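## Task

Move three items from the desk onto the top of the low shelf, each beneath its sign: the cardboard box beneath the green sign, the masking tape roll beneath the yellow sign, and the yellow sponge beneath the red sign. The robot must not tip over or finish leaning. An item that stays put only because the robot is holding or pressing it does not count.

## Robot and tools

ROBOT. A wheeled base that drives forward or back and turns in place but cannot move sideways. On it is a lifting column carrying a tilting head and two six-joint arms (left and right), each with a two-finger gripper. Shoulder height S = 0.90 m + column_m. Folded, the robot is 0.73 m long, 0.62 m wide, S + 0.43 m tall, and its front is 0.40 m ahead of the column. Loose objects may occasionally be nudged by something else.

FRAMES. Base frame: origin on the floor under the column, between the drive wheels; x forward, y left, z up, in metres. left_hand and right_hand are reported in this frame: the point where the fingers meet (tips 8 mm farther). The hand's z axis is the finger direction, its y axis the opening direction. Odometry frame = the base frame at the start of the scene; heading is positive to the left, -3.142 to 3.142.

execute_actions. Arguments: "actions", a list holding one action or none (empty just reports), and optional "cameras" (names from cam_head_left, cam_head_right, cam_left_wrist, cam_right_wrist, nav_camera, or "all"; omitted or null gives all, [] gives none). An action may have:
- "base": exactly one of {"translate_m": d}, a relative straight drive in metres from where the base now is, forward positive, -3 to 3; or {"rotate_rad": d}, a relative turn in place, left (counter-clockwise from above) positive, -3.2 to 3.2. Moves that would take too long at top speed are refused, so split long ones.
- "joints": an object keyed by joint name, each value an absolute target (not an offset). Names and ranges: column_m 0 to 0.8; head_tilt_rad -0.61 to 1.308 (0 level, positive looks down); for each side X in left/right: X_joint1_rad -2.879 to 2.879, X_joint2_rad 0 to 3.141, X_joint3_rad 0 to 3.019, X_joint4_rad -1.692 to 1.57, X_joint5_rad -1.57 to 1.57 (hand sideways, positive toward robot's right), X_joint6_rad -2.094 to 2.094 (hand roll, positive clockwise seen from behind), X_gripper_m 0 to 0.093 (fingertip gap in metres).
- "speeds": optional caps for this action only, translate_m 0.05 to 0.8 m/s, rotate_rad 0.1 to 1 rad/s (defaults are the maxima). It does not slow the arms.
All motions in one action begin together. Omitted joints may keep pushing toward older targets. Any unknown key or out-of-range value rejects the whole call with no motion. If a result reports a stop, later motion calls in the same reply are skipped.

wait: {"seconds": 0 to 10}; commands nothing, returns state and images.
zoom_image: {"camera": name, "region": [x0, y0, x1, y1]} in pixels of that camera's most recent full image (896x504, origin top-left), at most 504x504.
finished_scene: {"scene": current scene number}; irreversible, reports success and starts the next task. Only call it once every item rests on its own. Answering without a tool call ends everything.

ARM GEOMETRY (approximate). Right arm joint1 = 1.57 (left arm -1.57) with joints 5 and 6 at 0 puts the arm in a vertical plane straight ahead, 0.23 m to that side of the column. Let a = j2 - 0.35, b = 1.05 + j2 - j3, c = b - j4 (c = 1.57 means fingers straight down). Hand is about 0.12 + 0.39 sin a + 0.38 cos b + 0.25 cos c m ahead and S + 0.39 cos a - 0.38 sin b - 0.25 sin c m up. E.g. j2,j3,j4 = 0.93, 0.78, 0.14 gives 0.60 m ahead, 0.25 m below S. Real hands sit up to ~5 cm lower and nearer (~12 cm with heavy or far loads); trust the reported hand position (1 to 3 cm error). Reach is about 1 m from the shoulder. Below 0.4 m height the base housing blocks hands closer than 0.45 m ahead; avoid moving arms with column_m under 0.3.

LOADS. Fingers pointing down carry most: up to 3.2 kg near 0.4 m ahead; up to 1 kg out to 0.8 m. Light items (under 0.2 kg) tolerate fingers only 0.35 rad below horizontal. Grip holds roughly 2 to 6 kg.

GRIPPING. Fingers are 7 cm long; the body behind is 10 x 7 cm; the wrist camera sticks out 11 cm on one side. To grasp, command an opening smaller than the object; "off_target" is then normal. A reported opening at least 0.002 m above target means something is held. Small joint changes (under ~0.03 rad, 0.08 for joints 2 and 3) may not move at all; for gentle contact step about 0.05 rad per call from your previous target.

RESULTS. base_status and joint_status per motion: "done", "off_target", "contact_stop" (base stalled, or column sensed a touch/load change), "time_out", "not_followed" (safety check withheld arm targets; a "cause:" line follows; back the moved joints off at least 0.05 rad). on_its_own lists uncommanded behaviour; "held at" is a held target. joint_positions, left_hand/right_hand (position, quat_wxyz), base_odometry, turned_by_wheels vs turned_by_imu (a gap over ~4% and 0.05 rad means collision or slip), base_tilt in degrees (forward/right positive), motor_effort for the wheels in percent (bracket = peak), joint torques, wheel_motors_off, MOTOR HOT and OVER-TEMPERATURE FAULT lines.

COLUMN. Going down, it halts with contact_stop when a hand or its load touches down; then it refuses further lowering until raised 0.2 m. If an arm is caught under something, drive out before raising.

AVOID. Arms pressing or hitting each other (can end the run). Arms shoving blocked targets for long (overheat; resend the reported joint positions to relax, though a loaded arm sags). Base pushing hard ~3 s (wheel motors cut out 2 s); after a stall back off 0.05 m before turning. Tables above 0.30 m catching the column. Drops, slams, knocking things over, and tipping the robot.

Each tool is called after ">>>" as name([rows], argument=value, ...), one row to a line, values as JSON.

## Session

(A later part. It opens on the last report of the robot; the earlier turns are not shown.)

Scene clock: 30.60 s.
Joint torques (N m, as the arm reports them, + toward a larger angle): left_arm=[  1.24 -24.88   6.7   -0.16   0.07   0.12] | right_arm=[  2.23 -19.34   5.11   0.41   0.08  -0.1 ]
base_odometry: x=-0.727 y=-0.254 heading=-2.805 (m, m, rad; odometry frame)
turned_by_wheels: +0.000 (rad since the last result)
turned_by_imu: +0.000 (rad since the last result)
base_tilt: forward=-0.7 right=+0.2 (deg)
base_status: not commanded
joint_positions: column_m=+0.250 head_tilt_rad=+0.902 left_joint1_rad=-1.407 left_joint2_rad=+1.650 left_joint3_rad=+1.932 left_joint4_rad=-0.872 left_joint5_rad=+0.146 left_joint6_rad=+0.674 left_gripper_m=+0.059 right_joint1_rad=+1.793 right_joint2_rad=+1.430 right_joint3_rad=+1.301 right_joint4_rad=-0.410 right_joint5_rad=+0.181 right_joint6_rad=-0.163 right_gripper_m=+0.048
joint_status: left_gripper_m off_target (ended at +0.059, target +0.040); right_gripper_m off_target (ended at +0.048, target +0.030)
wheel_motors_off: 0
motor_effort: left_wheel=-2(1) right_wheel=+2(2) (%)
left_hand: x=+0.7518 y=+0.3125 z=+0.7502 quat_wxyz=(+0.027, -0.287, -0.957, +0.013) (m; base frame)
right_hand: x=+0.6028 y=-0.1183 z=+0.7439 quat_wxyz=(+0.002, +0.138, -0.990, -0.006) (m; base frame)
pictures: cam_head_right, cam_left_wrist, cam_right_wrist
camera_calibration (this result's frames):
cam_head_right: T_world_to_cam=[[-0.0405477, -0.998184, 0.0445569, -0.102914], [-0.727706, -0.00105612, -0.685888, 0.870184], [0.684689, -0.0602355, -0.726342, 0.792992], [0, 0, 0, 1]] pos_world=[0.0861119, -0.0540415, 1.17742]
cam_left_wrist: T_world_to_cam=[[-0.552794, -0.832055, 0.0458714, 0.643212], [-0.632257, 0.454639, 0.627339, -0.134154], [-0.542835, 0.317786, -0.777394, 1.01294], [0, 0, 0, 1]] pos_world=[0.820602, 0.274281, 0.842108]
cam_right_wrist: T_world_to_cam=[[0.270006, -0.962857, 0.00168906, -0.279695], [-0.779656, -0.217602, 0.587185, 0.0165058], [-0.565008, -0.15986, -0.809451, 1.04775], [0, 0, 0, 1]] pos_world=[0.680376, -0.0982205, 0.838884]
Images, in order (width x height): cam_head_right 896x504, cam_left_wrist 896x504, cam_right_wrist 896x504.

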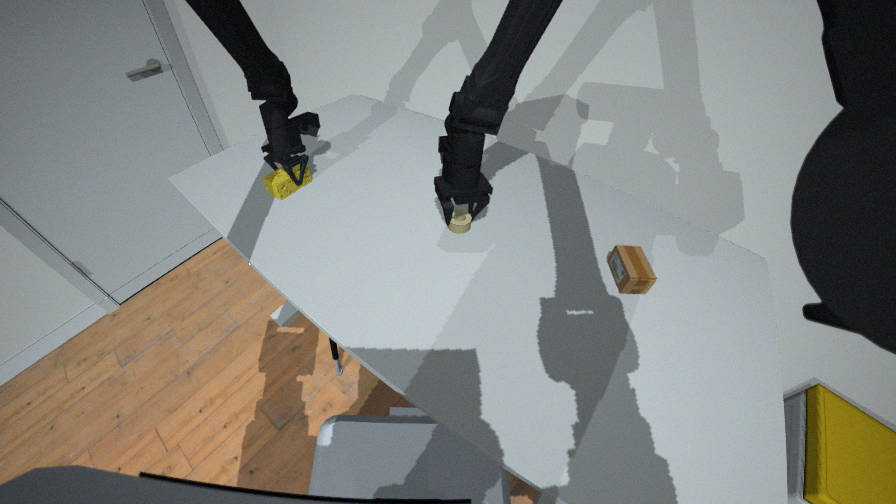

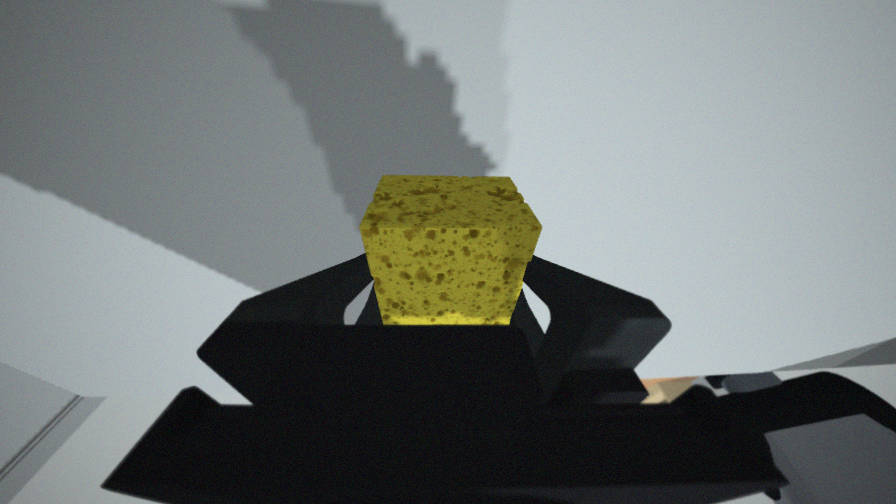

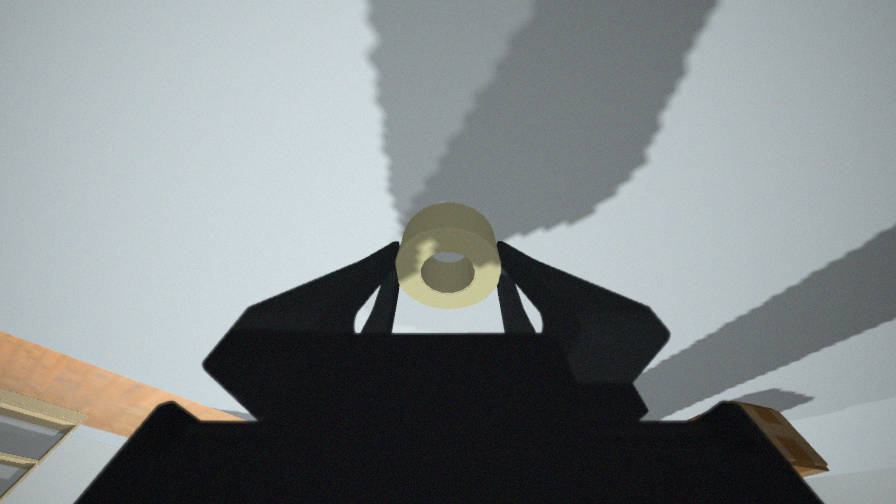

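>>> execute_actions([
  {"joints": {"column_m": 0.288}},
], cameras=[])

>>> execute_actions([
  {"base": {"translate_m": -0.28}, "joints": {"column_m": 0.30, "head_tilt_rad": 0.8, "left_joint1_rad": -0.87, "left_joint2_rad": 1.43, "left_joint3_rad": 1.036, "left_joint4_rad": -0.238, "left_joint5_rad": 0.593, "right_joint1_rad": 1.12, "right_joint2_rad": 1.637, "right_joint3_rad": 1.928, "right_joint4_rad": -0.856, "right_joint5_rad": -0.387, "right_joint6_rad": -0.165}},
], cameras=["cam_head_left", "cam_head_right", "cam_left_wrist", "cam_right_wrist"])

Scene clock: 34.90 s.
Joint torques (N m, as the arm reports them, + toward a larger angle): left_arm=[  0.74 -25.04   6.75  -0.03   0.02   0.07] | right_arm=[  2.35 -19.91   5.11   0.38   0.09  -0.07]
base_odometry: x=-0.727 y=-0.254 heading=-2.805 (m, m, rad; odometry frame)
turned_by_wheels: +0.000 (rad since the last result)
turned_by_imu: -0.001 (rad since the last result)
base_tilt: forward=-0.6 right=+0.2 (deg)
base_status: not commanded
joint_positions: column_m=+0.288 head_tilt_rad=+0.902 left_joint1_rad=-1.407 left_joint2_rad=+1.650 left_joint3_rad=+1.932 left_joint4_rad=-0.872 left_joint5_rad=+0.146 left_joint6_rad=+0.674 left_gripper_m=+0.059 right_joint1_rad=+1.793 right_joint2_rad=+1.430 right_joint3_rad=+1.301 right_joint4_rad=-0.410 right_joint5_rad=+0.181 right_joint6_rad=-0.163 right_gripper_m=+0.048
joint_status: all done
wheel_motors_off: 0
motor_effort: left_wheel=-2(2) right_wheel=+1(1) (%)
left_hand: x=+0.7517 y=+0.3125 z=+0.7879 quat_wxyz=(+0.027, -0.287, -0.957, +0.013) (m; base frame)
right_hand: x=+0.6028 y=-0.1183 z=+0.7819 quat_wxyz=(+0.002, +0.138, -0.990, -0.006) (m; base frame)
pictures: none
No camera images: the call's "cameras" was empty. Leave "cameras" out to get every camera's image.

Scene clock: 36.93 s.
Joint torques (N m, as the arm reports them, + toward a larger angle): left_arm=[  4.87 -16.29   2.76   1.41   0.18   0.13] | right_arm=[ -6.26 -23.22   8.88   0.23  -0.05   0.02]
base_odometry: x=-0.463 y=-0.162 heading=-2.804 (m, m, rad; odometry frame)
turned_by_wheels: +0.002 (rad since the last result)
turned_by_imu: +0.001 (rad since the last result)
base_tilt: forward=-0.7 right=+0.2 (deg)
base_status: done
joint_positions: column_m=+0.300 head_tilt_rad=+0.815 left_joint1_rad=-0.859 left_joint2_rad=+1.444 left_joint3_rad=+1.024 left_joint4_rad=-0.255 left_joint5_rad=+0.590 left_joint6_rad=+0.674 left_gripper_m=+0.059 right_joint1_rad=+1.117 right_joint2_rad=+1.638 right_joint3_rad=+1.907 right_joint4_rad=-0.845 right_joint5_rad=-0.386 right_joint6_rad=-0.163 right_gripper_m=+0.048
joint_status: all done
wheel_motors_off: 0
motor_effort: left_wheel=-2(47) right_wheel=-1(38) (%)
left_hand: x=+0.4365 y=+0.5177 z=+0.8464 quat_wxyz=(+0.011, -0.126, -0.992, +0.000) (m; base frame)
right_hand: x=+0.7327 y=-0.4651 z=+0.8418 quat_wxyz=(+0.003, -0.040, -0.999, +0.001) (m; base frame)
pictures: cam_head_left, cam_head_right, cam_left_wrist, cam_right_wrist
camera_calibration (this result's frames):
cam_head_left: T_world_to_cam=[[-0.0301035, -0.998885, 0.0363767, 0.0189276], [-0.668074, -0.00696293, -0.744062, 0.973416], [0.743486, -0.0467012, -0.667119, 0.747444], [0, 0, 0, 1]] pos_world=[0.0951694, 0.0605908, 1.22223]
cam_head_right: T_world_to_cam=[[-0.0442409, -0.998184, 0.0408923, -0.100241], [-0.665814, -0.00105612, -0.746117, 0.978777], [0.744805, -0.0602355, -0.664558, 0.746793], [0, 0, 0, 1]] pos_world=[0.0910338, -0.0540415, 1.23067]
cam_left_wrist: T_world_to_cam=[[-0.25533, -0.966812, 0.00894614, 0.606401], [-0.764328, 0.207505, 0.610528, -0.287301], [-0.592122, 0.149049, -0.791944, 0.972581], [0, 0, 0, 1]] pos_world=[0.511128, 0.50093, 0.94021]
cam_right_wrist: T_world_to_cam=[[-0.0816392, -0.99653, 0.0161938, -0.419016], [-0.803672, 0.0754316, 0.590273, 0.136187], [-0.589446, 0.0351749, -0.807041, 1.25152], [0, 0, 0, 1]] pos_world=[0.812943, -0.471857, 0.936423]
Images, in order (width x height): cam_head_left 896x504, cam_head_right 896x504, cam_left_wrist 896x504, cam_right_wrist 896x504.

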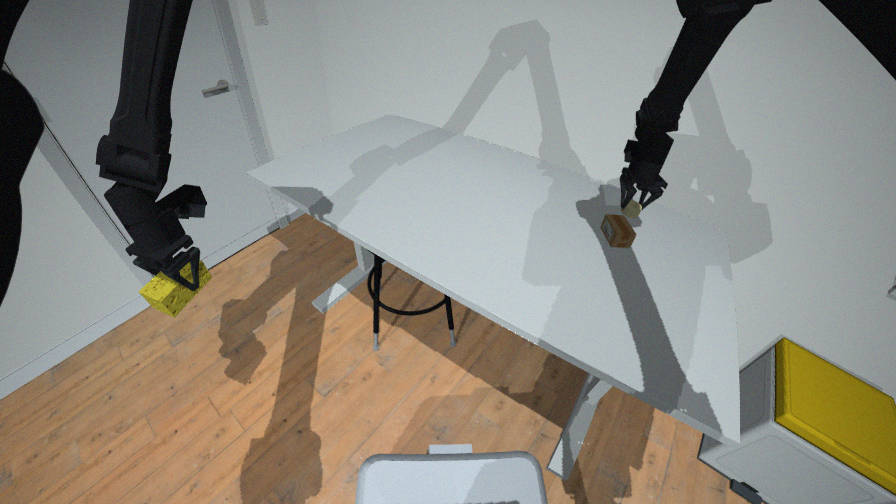

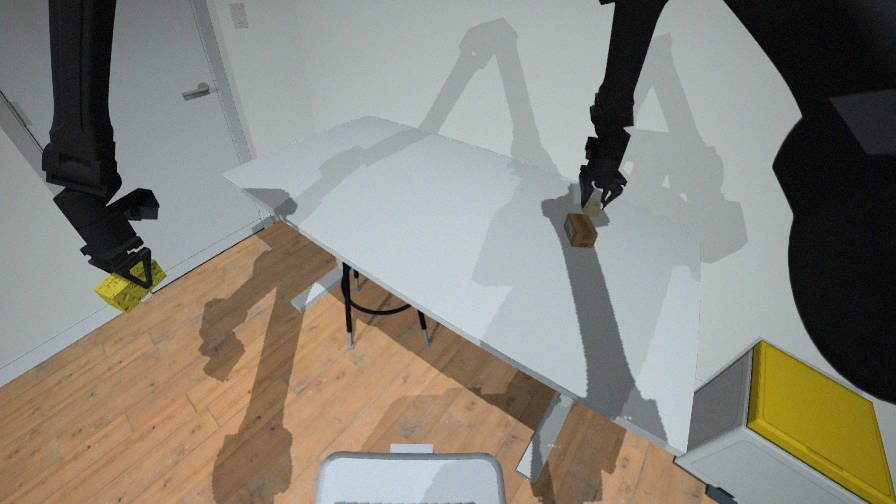

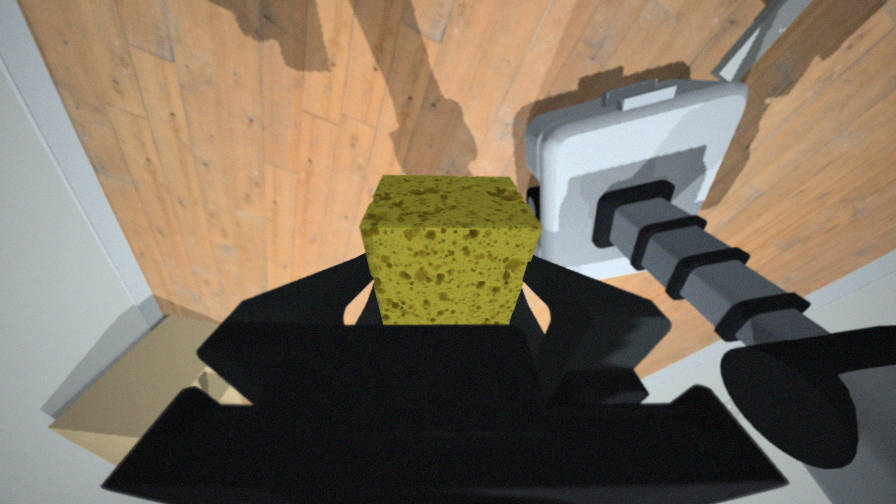

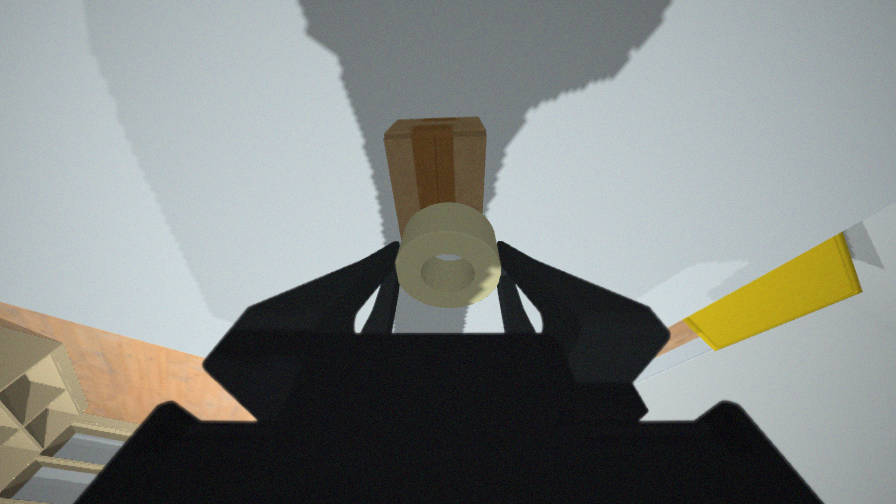

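>>> zoom_image(camera="cam_right_wrist", region=[350, 100, 550, 320])

Region (350, 100, 550, 320) of cam_right_wrist's 896x504 image, scaled by 2.291, with more detail than that image has; it fills the left 458 columns of this view, and the rest is white.

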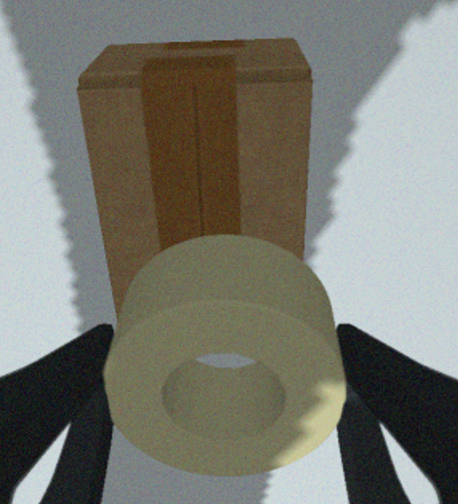

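>>> execute_actions([
  {"joints": {"column_m": 0.257, "right_joint5_rad": -0.408}},
], cameras=["cam_head_right", "cam_right_wrist"])

Scene clock: 39.00 s.
Joint torques (N m, as the arm reports them, + toward a larger angle): left_arm=[  5.55 -15.53   2.98   1.47   0.24   0.09] | right_arm=[ -6.33 -21.68   8.96   0.26  -0.08   0.  ]
base_odometry: x=-0.463 y=-0.162 heading=-2.804 (m, m, rad; odometry frame)
turned_by_wheels: +0.000 (rad since the last result)
turned_by_imu: -0.001 (rad since the last result)
base_tilt: forward=-0.8 right=+0.2 (deg)
base_status: not commanded
joint_positions: column_m=+0.257 head_tilt_rad=+0.815 left_joint1_rad=-0.859 left_joint2_rad=+1.442 left_joint3_rad=+1.024 left_joint4_rad=-0.255 left_joint5_rad=+0.590 left_joint6_rad=+0.674 left_gripper_m=+0.059 right_joint1_rad=+1.117 right_joint2_rad=+1.636 right_joint3_rad=+1.907 right_joint4_rad=-0.849 right_joint5_rad=-0.406 right_joint6_rad=-0.163 right_gripper_m=+0.048
joint_status: all done
wheel_motors_off: 0
motor_effort: left_wheel=+0(2) right_wheel=-4(5) (%)
left_hand: x=+0.4376 y=+0.5174 z=+0.8041 quat_wxyz=(+0.010, -0.127, -0.992, +0.000) (m; base frame)
right_hand: x=+0.7339 y=-0.4611 z=+0.8005 quat_wxyz=(+0.001, -0.040, -0.999, -0.009) (m; base frame)
pictures: cam_head_right, cam_right_wrist
camera_calibration (this result's frames):
cam_head_right: T_world_to_cam=[[-0.0442409, -0.998184, 0.0408923, -0.0984854], [-0.665814, -0.00105612, -0.746117, 0.946748], [0.744805, -0.0602355, -0.664558, 0.718265], [0, 0, 0, 1]] pos_world=[0.0910338, -0.0540415, 1.18774]
cam_right_wrist: T_world_to_cam=[[-0.0820787, -0.996617, -0.00425282, -0.39758], [-0.806145, 0.0638817, 0.588259, 0.159305], [-0.585998, 0.0517119, -0.808661, 1.22512], [0, 0, 0, 1]] pos_world=[0.813709, -0.469765, 0.895305]
Images, in order (width x height): cam_head_right 896x504, cam_right_wrist 896x504.

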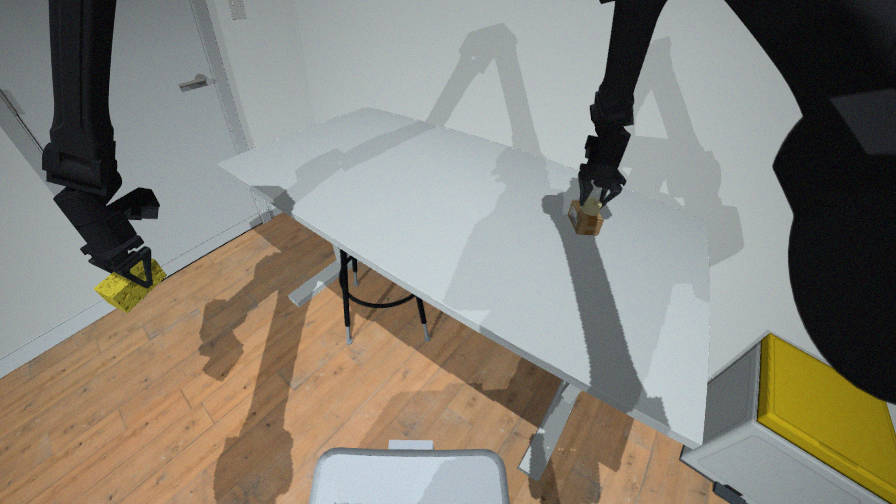

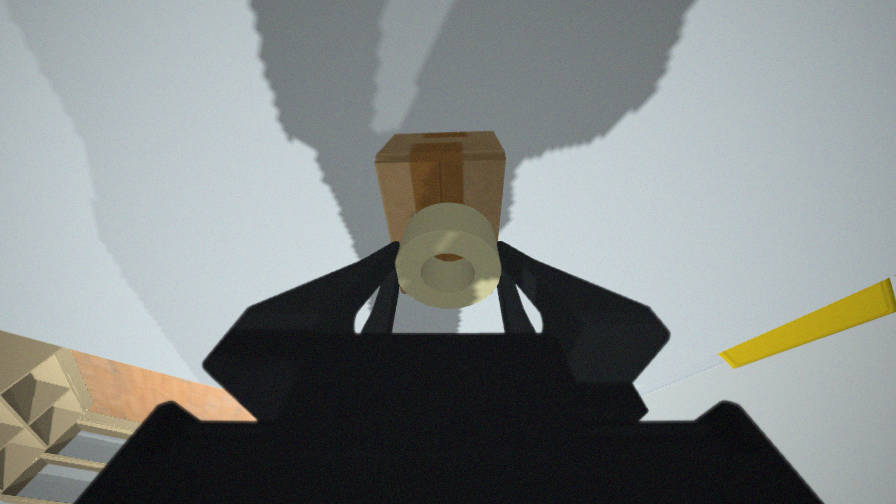

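>>> zoom_image(camera="cam_right_wrist", region=[350, 110, 550, 330])

>>> zoom_image(camera="cam_head_right", region=[545, 160, 645, 250])

Region (350, 110, 550, 330) of cam_right_wrist's 896x504 image, scaled by 2.291, with more detail than that image has; it fills the left 458 columns of this view, and the rest is white.

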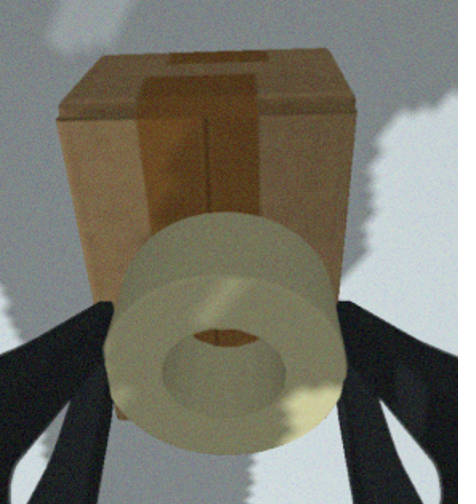

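Region (545, 160, 645, 250) of cam_head_right's 896x504 image, scaled by 5.040, with more detail than that image has; it fills the top 454 rows of this view, and the rest is white.

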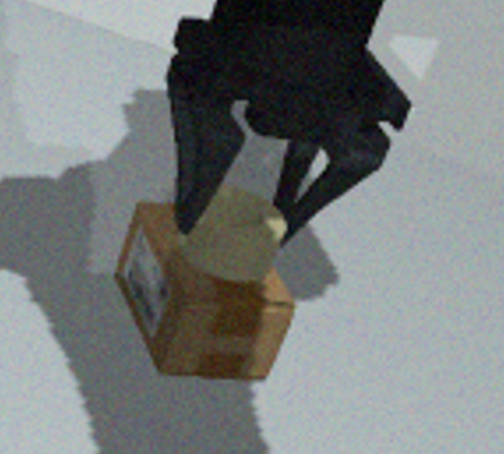

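>>> execute_actions([
  {"joints": {"right_gripper_m": 0.085}},
], cameras=["cam_right_wrist"])

>>> execute_actions([
  {"joints": {"column_m": 0.211}},
], cameras=["cam_head_right", "cam_right_wrist"])

Scene clock: 40.03 s.
Joint torques (N m, as the arm reports them, + toward a larger angle): left_arm=[  4.89 -15.96   3.14   1.14   0.29   0.06] | right_arm=[ -6.88 -22.03   8.83   0.33  -0.08   0.02]
base_odometry: x=-0.463 y=-0.162 heading=-2.804 (m, m, rad; odometry frame)
turned_by_wheels: +0.000 (rad since the last result)
turned_by_imu: +0.000 (rad since the last result)
base_tilt: forward=-0.7 right=+0.2 (deg)
base_status: not commanded
joint_positions: column_m=+0.257 head_tilt_rad=+0.815 left_joint1_rad=-0.859 left_joint2_rad=+1.442 left_joint3_rad=+1.024 left_joint4_rad=-0.255 left_joint5_rad=+0.590 left_joint6_rad=+0.674 left_gripper_m=+0.059 right_joint1_rad=+1.117 right_joint2_rad=+1.636 right_joint3_rad=+1.907 right_joint4_rad=-0.849 right_joint5_rad=-0.406 right_joint6_rad=-0.163 right_gripper_m=+0.085
joint_status: all done
wheel_motors_off: 0
motor_effort: left_wheel=-1(0) right_wheel=-5(5) (%)
left_hand: x=+0.4376 y=+0.5174 z=+0.8041 quat_wxyz=(+0.010, -0.127, -0.992, +0.000) (m; base frame)
right_hand: x=+0.7339 y=-0.4611 z=+0.8005 quat_wxyz=(+0.001, -0.040, -0.999, -0.009) (m; base frame)
pictures: cam_right_wrist
camera_calibration (this result's frames):
cam_right_wrist: T_world_to_cam=[[-0.0820787, -0.996617, -0.00425282, -0.39758], [-0.806145, 0.0638817, 0.588259, 0.159305], [-0.585998, 0.0517119, -0.808661, 1.22512], [0, 0, 0, 1]] pos_world=[0.813709, -0.469765, 0.895305]
Images, in order (width x height): cam_right_wrist 896x504.

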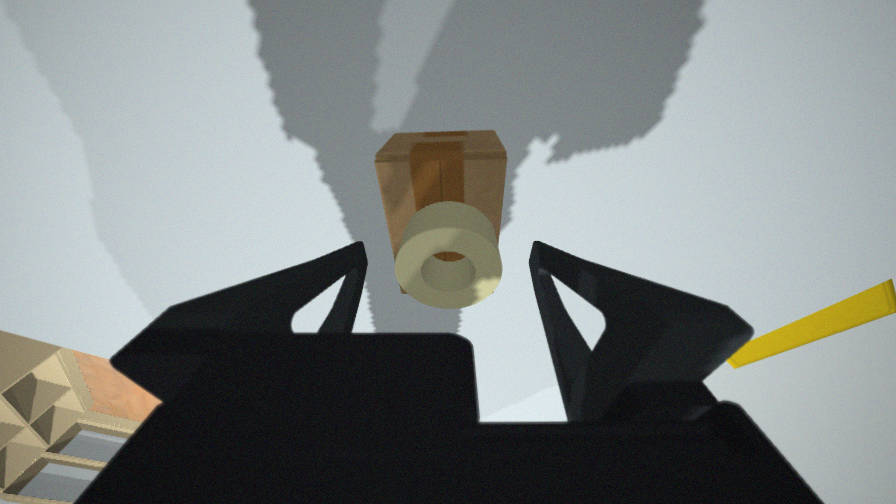

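Scene clock: 41.23 s.
Joint torques (N m, as the arm reports them, + toward a larger angle): left_arm=[  5.38 -14.91   3.02   1.36   0.26   0.08] | right_arm=[ -6.01 -21.86   9.09   0.23  -0.07   0.  ]
base_odometry: x=-0.463 y=-0.162 heading=-2.804 (m, m, rad; odometry frame)
turned_by_wheels: +0.000 (rad since the last result)
turned_by_imu: +0.000 (rad since the last result)
base_tilt: forward=-0.5 right=+0.3 (deg)
base_status: not commanded
joint_positions: column_m=+0.211 head_tilt_rad=+0.815 left_joint1_rad=-0.859 left_joint2_rad=+1.442 left_joint3_rad=+1.024 left_joint4_rad=-0.255 left_joint5_rad=+0.590 left_joint6_rad=+0.674 left_gripper_m=+0.059 right_joint1_rad=+1.117 right_joint2_rad=+1.636 right_joint3_rad=+1.907 right_joint4_rad=-0.849 right_joint5_rad=-0.406 right_joint6_rad=-0.163 right_gripper_m=+0.085
joint_status: all done
wheel_motors_off: 0
motor_effort: left_wheel=+0(1) right_wheel=-5(6) (%)
left_hand: x=+0.4377 y=+0.5173 z=+0.7583 quat_wxyz=(+0.010, -0.127, -0.992, +0.000) (m; base frame)
right_hand: x=+0.7339 y=-0.4611 z=+0.7545 quat_wxyz=(+0.001, -0.040, -0.999, -0.009) (m; base frame)
pictures: cam_head_right, cam_right_wrist
camera_calibration (this result's frames):
cam_head_right: T_world_to_cam=[[-0.0442409, -0.998184, 0.0408923, -0.096604], [-0.665814, -0.00105612, -0.746117, 0.91242], [0.744805, -0.0602355, -0.664558, 0.687689], [0, 0, 0, 1]] pos_world=[0.0910338, -0.0540415, 1.14173]
cam_right_wrist: T_world_to_cam=[[-0.0820787, -0.996617, -0.00425282, -0.397775], [-0.806145, 0.0638817, 0.588259, 0.18637], [-0.585998, 0.0517119, -0.808661, 1.18792], [0, 0, 0, 1]] pos_world=[0.813709, -0.469765, 0.849297]
Images, in order (width x height): cam_head_right 896x504, cam_right_wrist 896x504.

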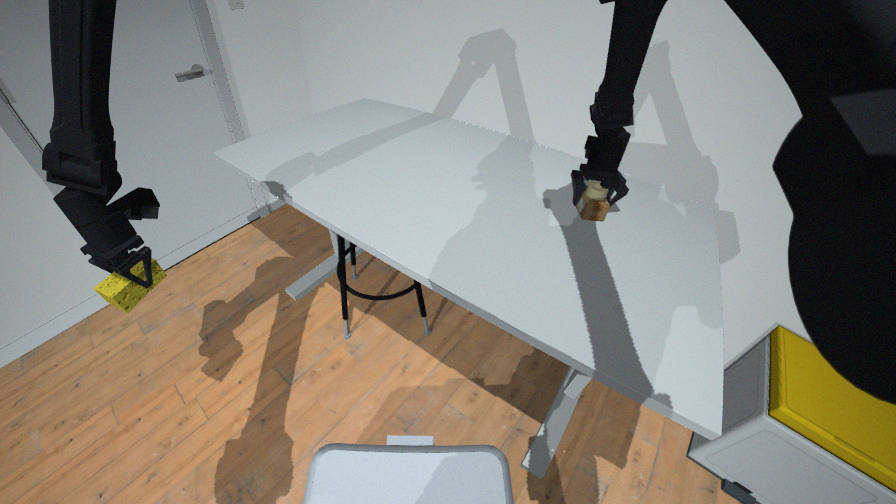

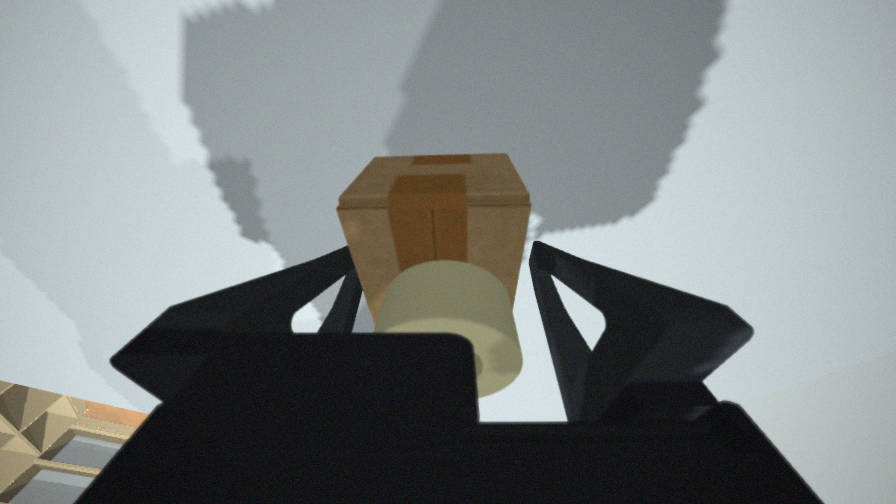

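>>> execute_actions([
  {"joints": {"right_gripper_m": 0.04}},
], cameras=["cam_head_right", "cam_right_wrist"])

Scene clock: 41.93 s.
Joint torques (N m, as the arm reports them, + toward a larger angle): left_arm=[  5.08 -15.55   2.94   1.41   0.22   0.08] | right_arm=[ -6.41 -21.86   8.96   0.25  -0.05  -0.01]
base_odometry: x=-0.463 y=-0.162 heading=-2.804 (m, m, rad; odometry frame)
turned_by_wheels: +0.000 (rad since the last result)
turned_by_imu: +0.000 (rad since the last result)
base_tilt: forward=-0.7 right=+0.3 (deg)
base_status: not commanded
joint_positions: column_m=+0.211 head_tilt_rad=+0.815 left_joint1_rad=-0.859 left_joint2_rad=+1.442 left_joint3_rad=+1.024 left_joint4_rad=-0.255 left_joint5_rad=+0.590 left_joint6_rad=+0.674 left_gripper_m=+0.059 right_joint1_rad=+1.117 right_joint2_rad=+1.636 right_joint3_rad=+1.907 right_joint4_rad=-0.849 right_joint5_rad=-0.407 right_joint6_rad=-0.163 right_gripper_m=+0.059
joint_status: right_gripper_m off_target (ended at +0.059, target +0.040)
wheel_motors_off: 0
motor_effort: left_wheel=-1(0) right_wheel=-5(6) (%)
left_hand: x=+0.4377 y=+0.5173 z=+0.7583 quat_wxyz=(+0.010, -0.127, -0.992, +0.000) (m; base frame)
right_hand: x=+0.7340 y=-0.4609 z=+0.7545 quat_wxyz=(+0.001, -0.040, -0.999, -0.009) (m; base frame)
pictures: cam_head_right, cam_right_wrist
camera_calibration (this result's frames):
cam_head_right: T_world_to_cam=[[-0.0442409, -0.998184, 0.0408923, -0.096604], [-0.665814, -0.00105612, -0.746117, 0.91242], [0.744805, -0.0602355, -0.664558, 0.687689], [0, 0, 0, 1]] pos_world=[0.0910338, -0.0540415, 1.14173]
cam_right_wrist: T_world_to_cam=[[-0.0820847, -0.996611, -0.00538264, -0.396721], [-0.806306, 0.0632341, 0.588109, 0.186327], [-0.585775, 0.0526148, -0.808764, 1.18827], [0, 0, 0, 1]] pos_world=[0.81373, -0.46968, 0.849312]
Images, in order (width x height): cam_head_right 896x504, cam_right_wrist 896x504.

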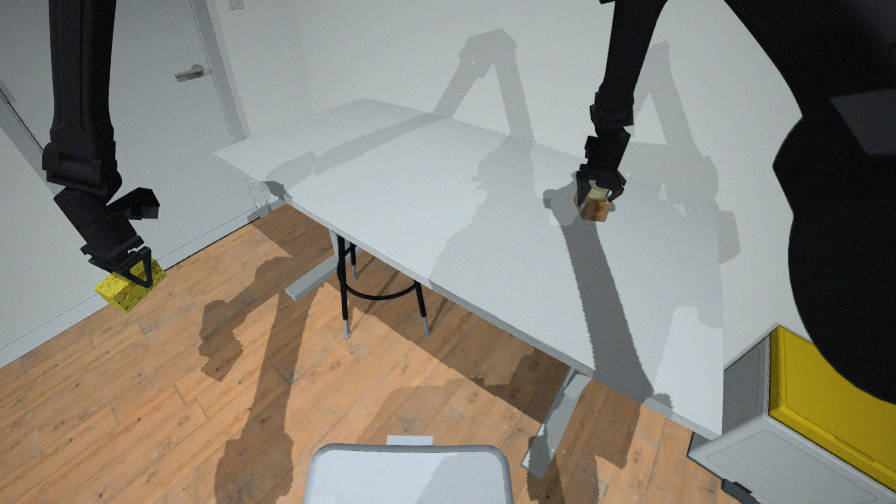

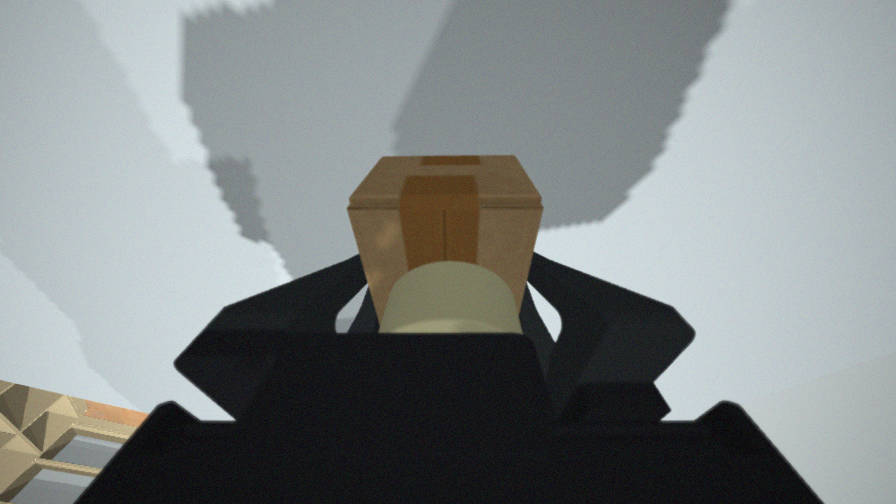

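>>> execute_actions([
  {"joints": {"column_m": 0.235}},
], cameras=["cam_right_wrist"])

>>> execute_actions([
  {"base": {"rotate_rad": 2.868}, "joints": {"column_m": 0.27, "head_tilt_rad": 0.45}},
])

Scene clock: 43.87 s.
Joint torques (N m, as the arm reports them, + toward a larger angle): left_arm=[  4.61 -15.28   3.1    1.41   0.25   0.12] | right_arm=[ -6.42 -21.71   8.92   0.31  -0.06   0.02]
base_odometry: x=-0.463 y=-0.162 heading=-2.804 (m, m, rad; odometry frame)
turned_by_wheels: +0.000 (rad since the last result)
turned_by_imu: -0.001 (rad since the last result)
base_tilt: forward=-0.7 right=+0.3 (deg)
base_status: not commanded
joint_positions: column_m=+0.235 head_tilt_rad=+0.815 left_joint1_rad=-0.860 left_joint2_rad=+1.442 left_joint3_rad=+1.024 left_joint4_rad=-0.255 left_joint5_rad=+0.590 left_joint6_rad=+0.674 left_gripper_m=+0.059 right_joint1_rad=+1.117 right_joint2_rad=+1.636 right_joint3_rad=+1.907 right_joint4_rad=-0.849 right_joint5_rad=-0.407 right_joint6_rad=-0.163 right_gripper_m=+0.059
joint_status: all done
wheel_motors_off: 0
motor_effort: left_wheel=+0(1) right_wheel=-6(6) (%)
left_hand: x=+0.4378 y=+0.5172 z=+0.7821 quat_wxyz=(+0.010, -0.127, -0.992, +0.000) (m; base frame)
right_hand: x=+0.7338 y=-0.4609 z=+0.7782 quat_wxyz=(+0.002, -0.040, -0.999, -0.009) (m; base frame)
pictures: cam_right_wrist
camera_calibration (this result's frames):
cam_right_wrist: T_world_to_cam=[[-0.0822309, -0.996598, -0.00543782, -0.396509], [-0.806095, 0.0633017, 0.588391, 0.171926], [-0.586045, 0.0527673, -0.808558, 1.20745], [0, 0, 0, 1]] pos_world=[0.813605, -0.469757, 0.87298]
Images, in order (width x height): cam_right_wrist 896x504.

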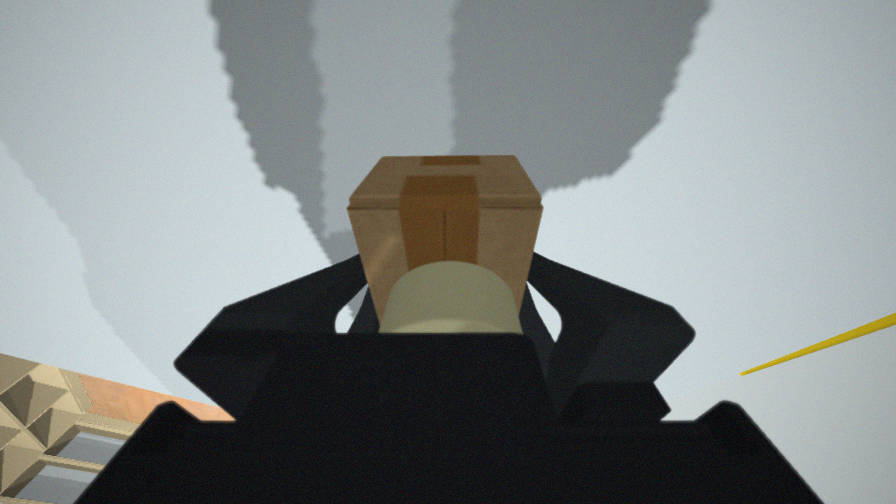

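Scene clock: 48.43 s.
Joint torques (N m, as the arm reports them, + toward a larger angle): left_arm=[  5.97 -15.43   2.09   1.23   0.24   0.14] | right_arm=[ -6.56 -21.65   8.86   0.14  -0.03   0.  ]
base_odometry: x=-0.463 y=-0.162 heading=+0.063 (m, m, rad; odometry frame)
turned_by_wheels: +2.867 (rad since the last result)
turned_by_imu: +2.819 (rad since the last result)
base_tilt: forward=-0.7 right=+0.4 (deg)
base_status: done
joint_positions: column_m=+0.270 head_tilt_rad=+0.468 left_joint1_rad=-0.868 left_joint2_rad=+1.434 left_joint3_rad=+1.034 left_joint4_rad=-0.250 left_joint5_rad=+0.591 left_joint6_rad=+0.674 left_gripper_m=+0.059 right_joint1_rad=+1.121 right_joint2_rad=+1.640 right_joint3_rad=+1.907 right_joint4_rad=-0.849 right_joint5_rad=-0.407 right_joint6_rad=-0.163 right_gripper_m=+0.059
joint_status: all done
wheel_motors_off: 0
motor_effort: left_wheel=-6(55) right_wheel=+6(62) (%)
left_hand: x=+0.4486 y=+0.5147 z=+0.8181 quat_wxyz=(+0.002, -0.135, -0.991, -0.001) (m; base frame)
right_hand: x=+0.7328 y=-0.4590 z=+0.8104 quat_wxyz=(+0.003, -0.039, -0.999, -0.011) (m; base frame)
pictures: cam_head_left, cam_head_right, cam_left_wrist, cam_right_wrist, nav_camera
camera_calibration (this result's frames):
cam_head_left: T_world_to_cam=[[-0.0406796, -0.998885, 0.0239718, 0.0361273], [-0.375235, -0.00696293, -0.926904, 1.16609], [0.926037, -0.0467012, -0.374533, 0.350834], [0, 0, 0, 1]] pos_world=[0.114144, 0.0605908, 1.21139]
cam_head_right: T_world_to_cam=[[-0.0555101, -0.998184, 0.0234108, -0.076495], [-0.372411, -0.00105612, -0.928067, 1.17025], [0.926406, -0.0602355, -0.371676, 0.349936], [0, 0, 0, 1]] pos_world=[0.107384, -0.0540415, 1.21792]
cam_left_wrist: T_world_to_cam=[[-0.27291, -0.962027, 0.00483031, 0.615595], [-0.771648, 0.221896, 0.596089, -0.252522], [-0.574525, 0.158951, -0.802904, 0.953729], [0, 0, 0, 1]] pos_world=[0.521086, 0.496656, 0.913305]
cam_right_wrist: T_world_to_cam=[[-0.081647, -0.996619, -0.0092245, -0.391873], [-0.804311, 0.060421, 0.591128, 0.147242], [-0.588572, 0.0556832, -0.806525, 1.23435], [0, 0, 0, 1]] pos_world=[0.812939, -0.468177, 0.904884]
Images, in order (width x height): cam_head_left 896x504, cam_head_right 896x504, cam_left_wrist 896x504, cam_right_wrist 896x504, nav_camera 896x504.

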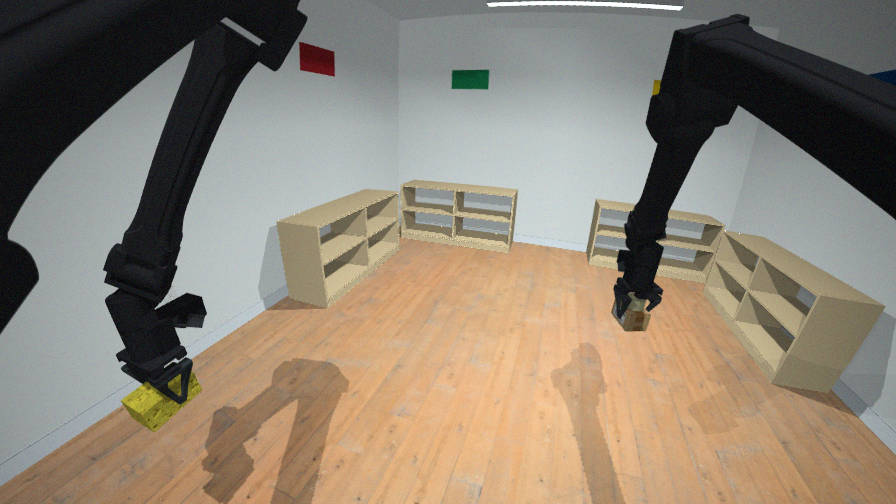

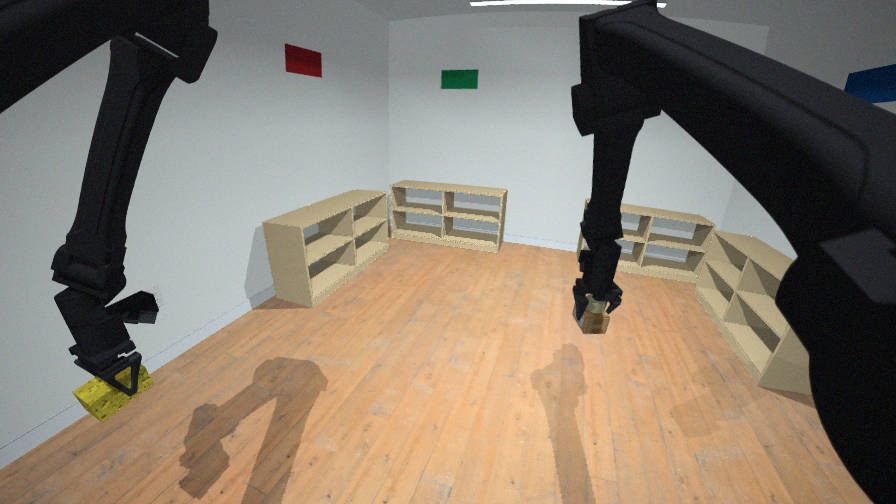

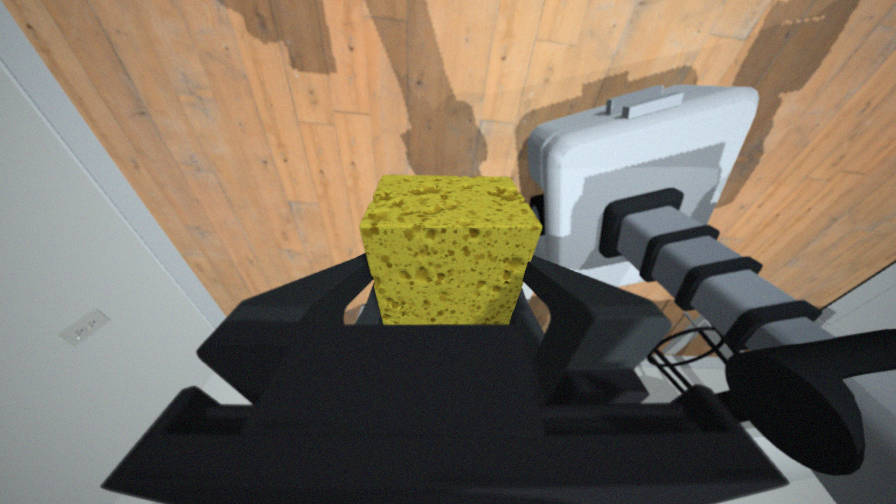

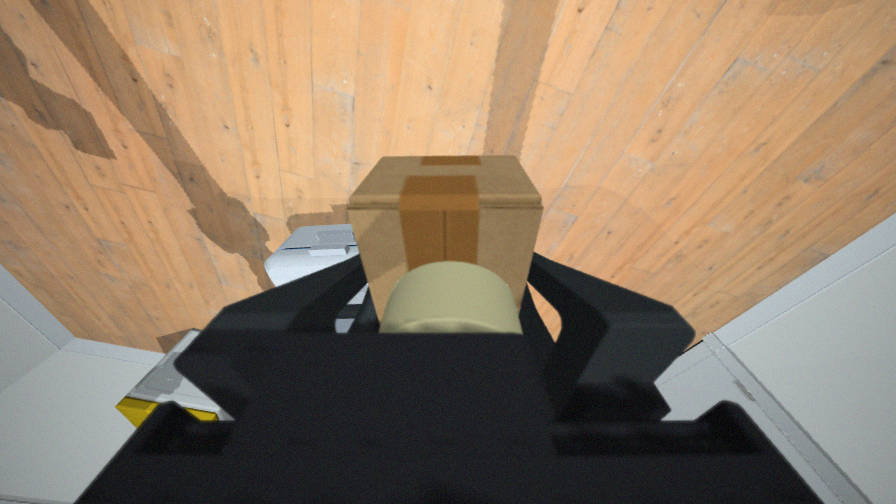

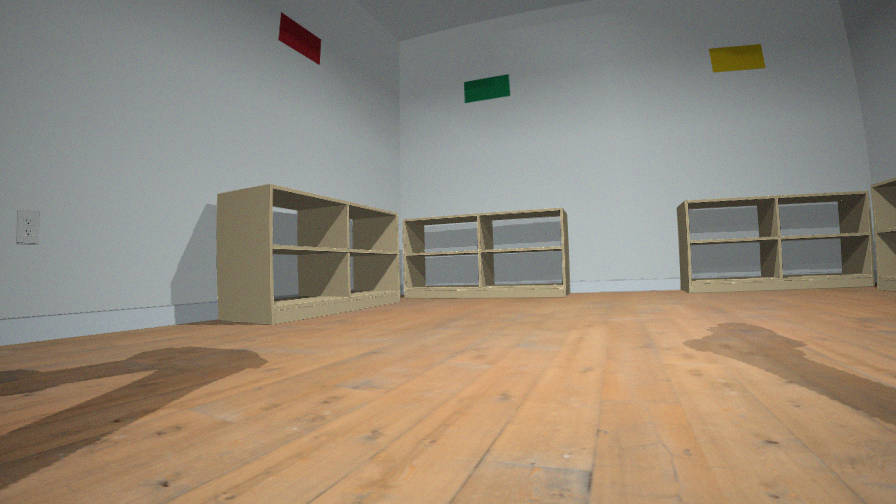

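>>> zoom_image(camera="nav_camera", region=[200, 170, 420, 340])

>>> zoom_image(camera="nav_camera", region=[385, 190, 595, 310])

>>> zoom_image(camera="cam_head_right", region=[255, 170, 515, 320])

Region (200, 170, 420, 340) of nav_camera's 896x504 image, scaled by 2.291, with more detail than that image has; it fills the top 389 rows of this view, and the rest is white.

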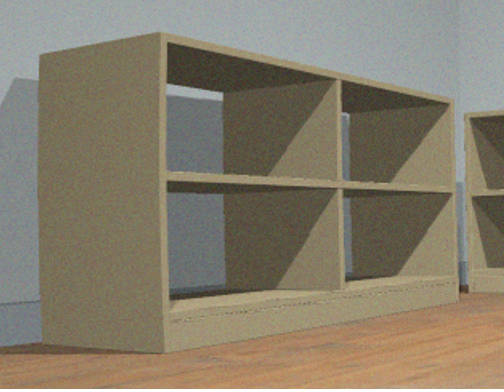

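Region (385, 190, 595, 310) of nav_camera's 896x504 image, scaled by 2.400, with more detail than that image has; it fills the top 288 rows of this view, and the rest is white.

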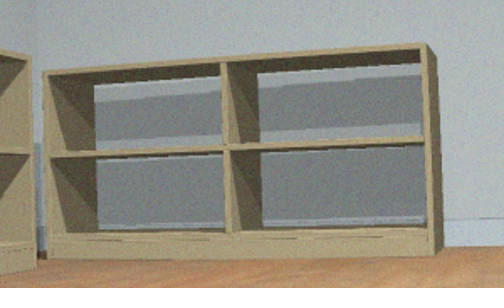

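Region (255, 170, 515, 320) of cam_head_right's 896x504 image, scaled by 1.938, with more detail than that image has; it fills the top 291 rows of this view, and the rest is white.

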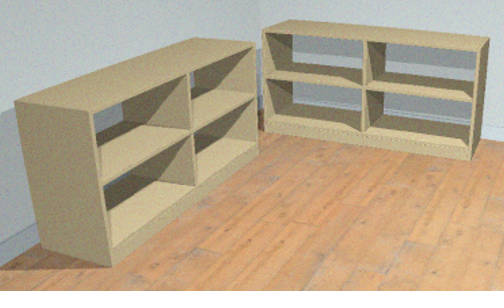

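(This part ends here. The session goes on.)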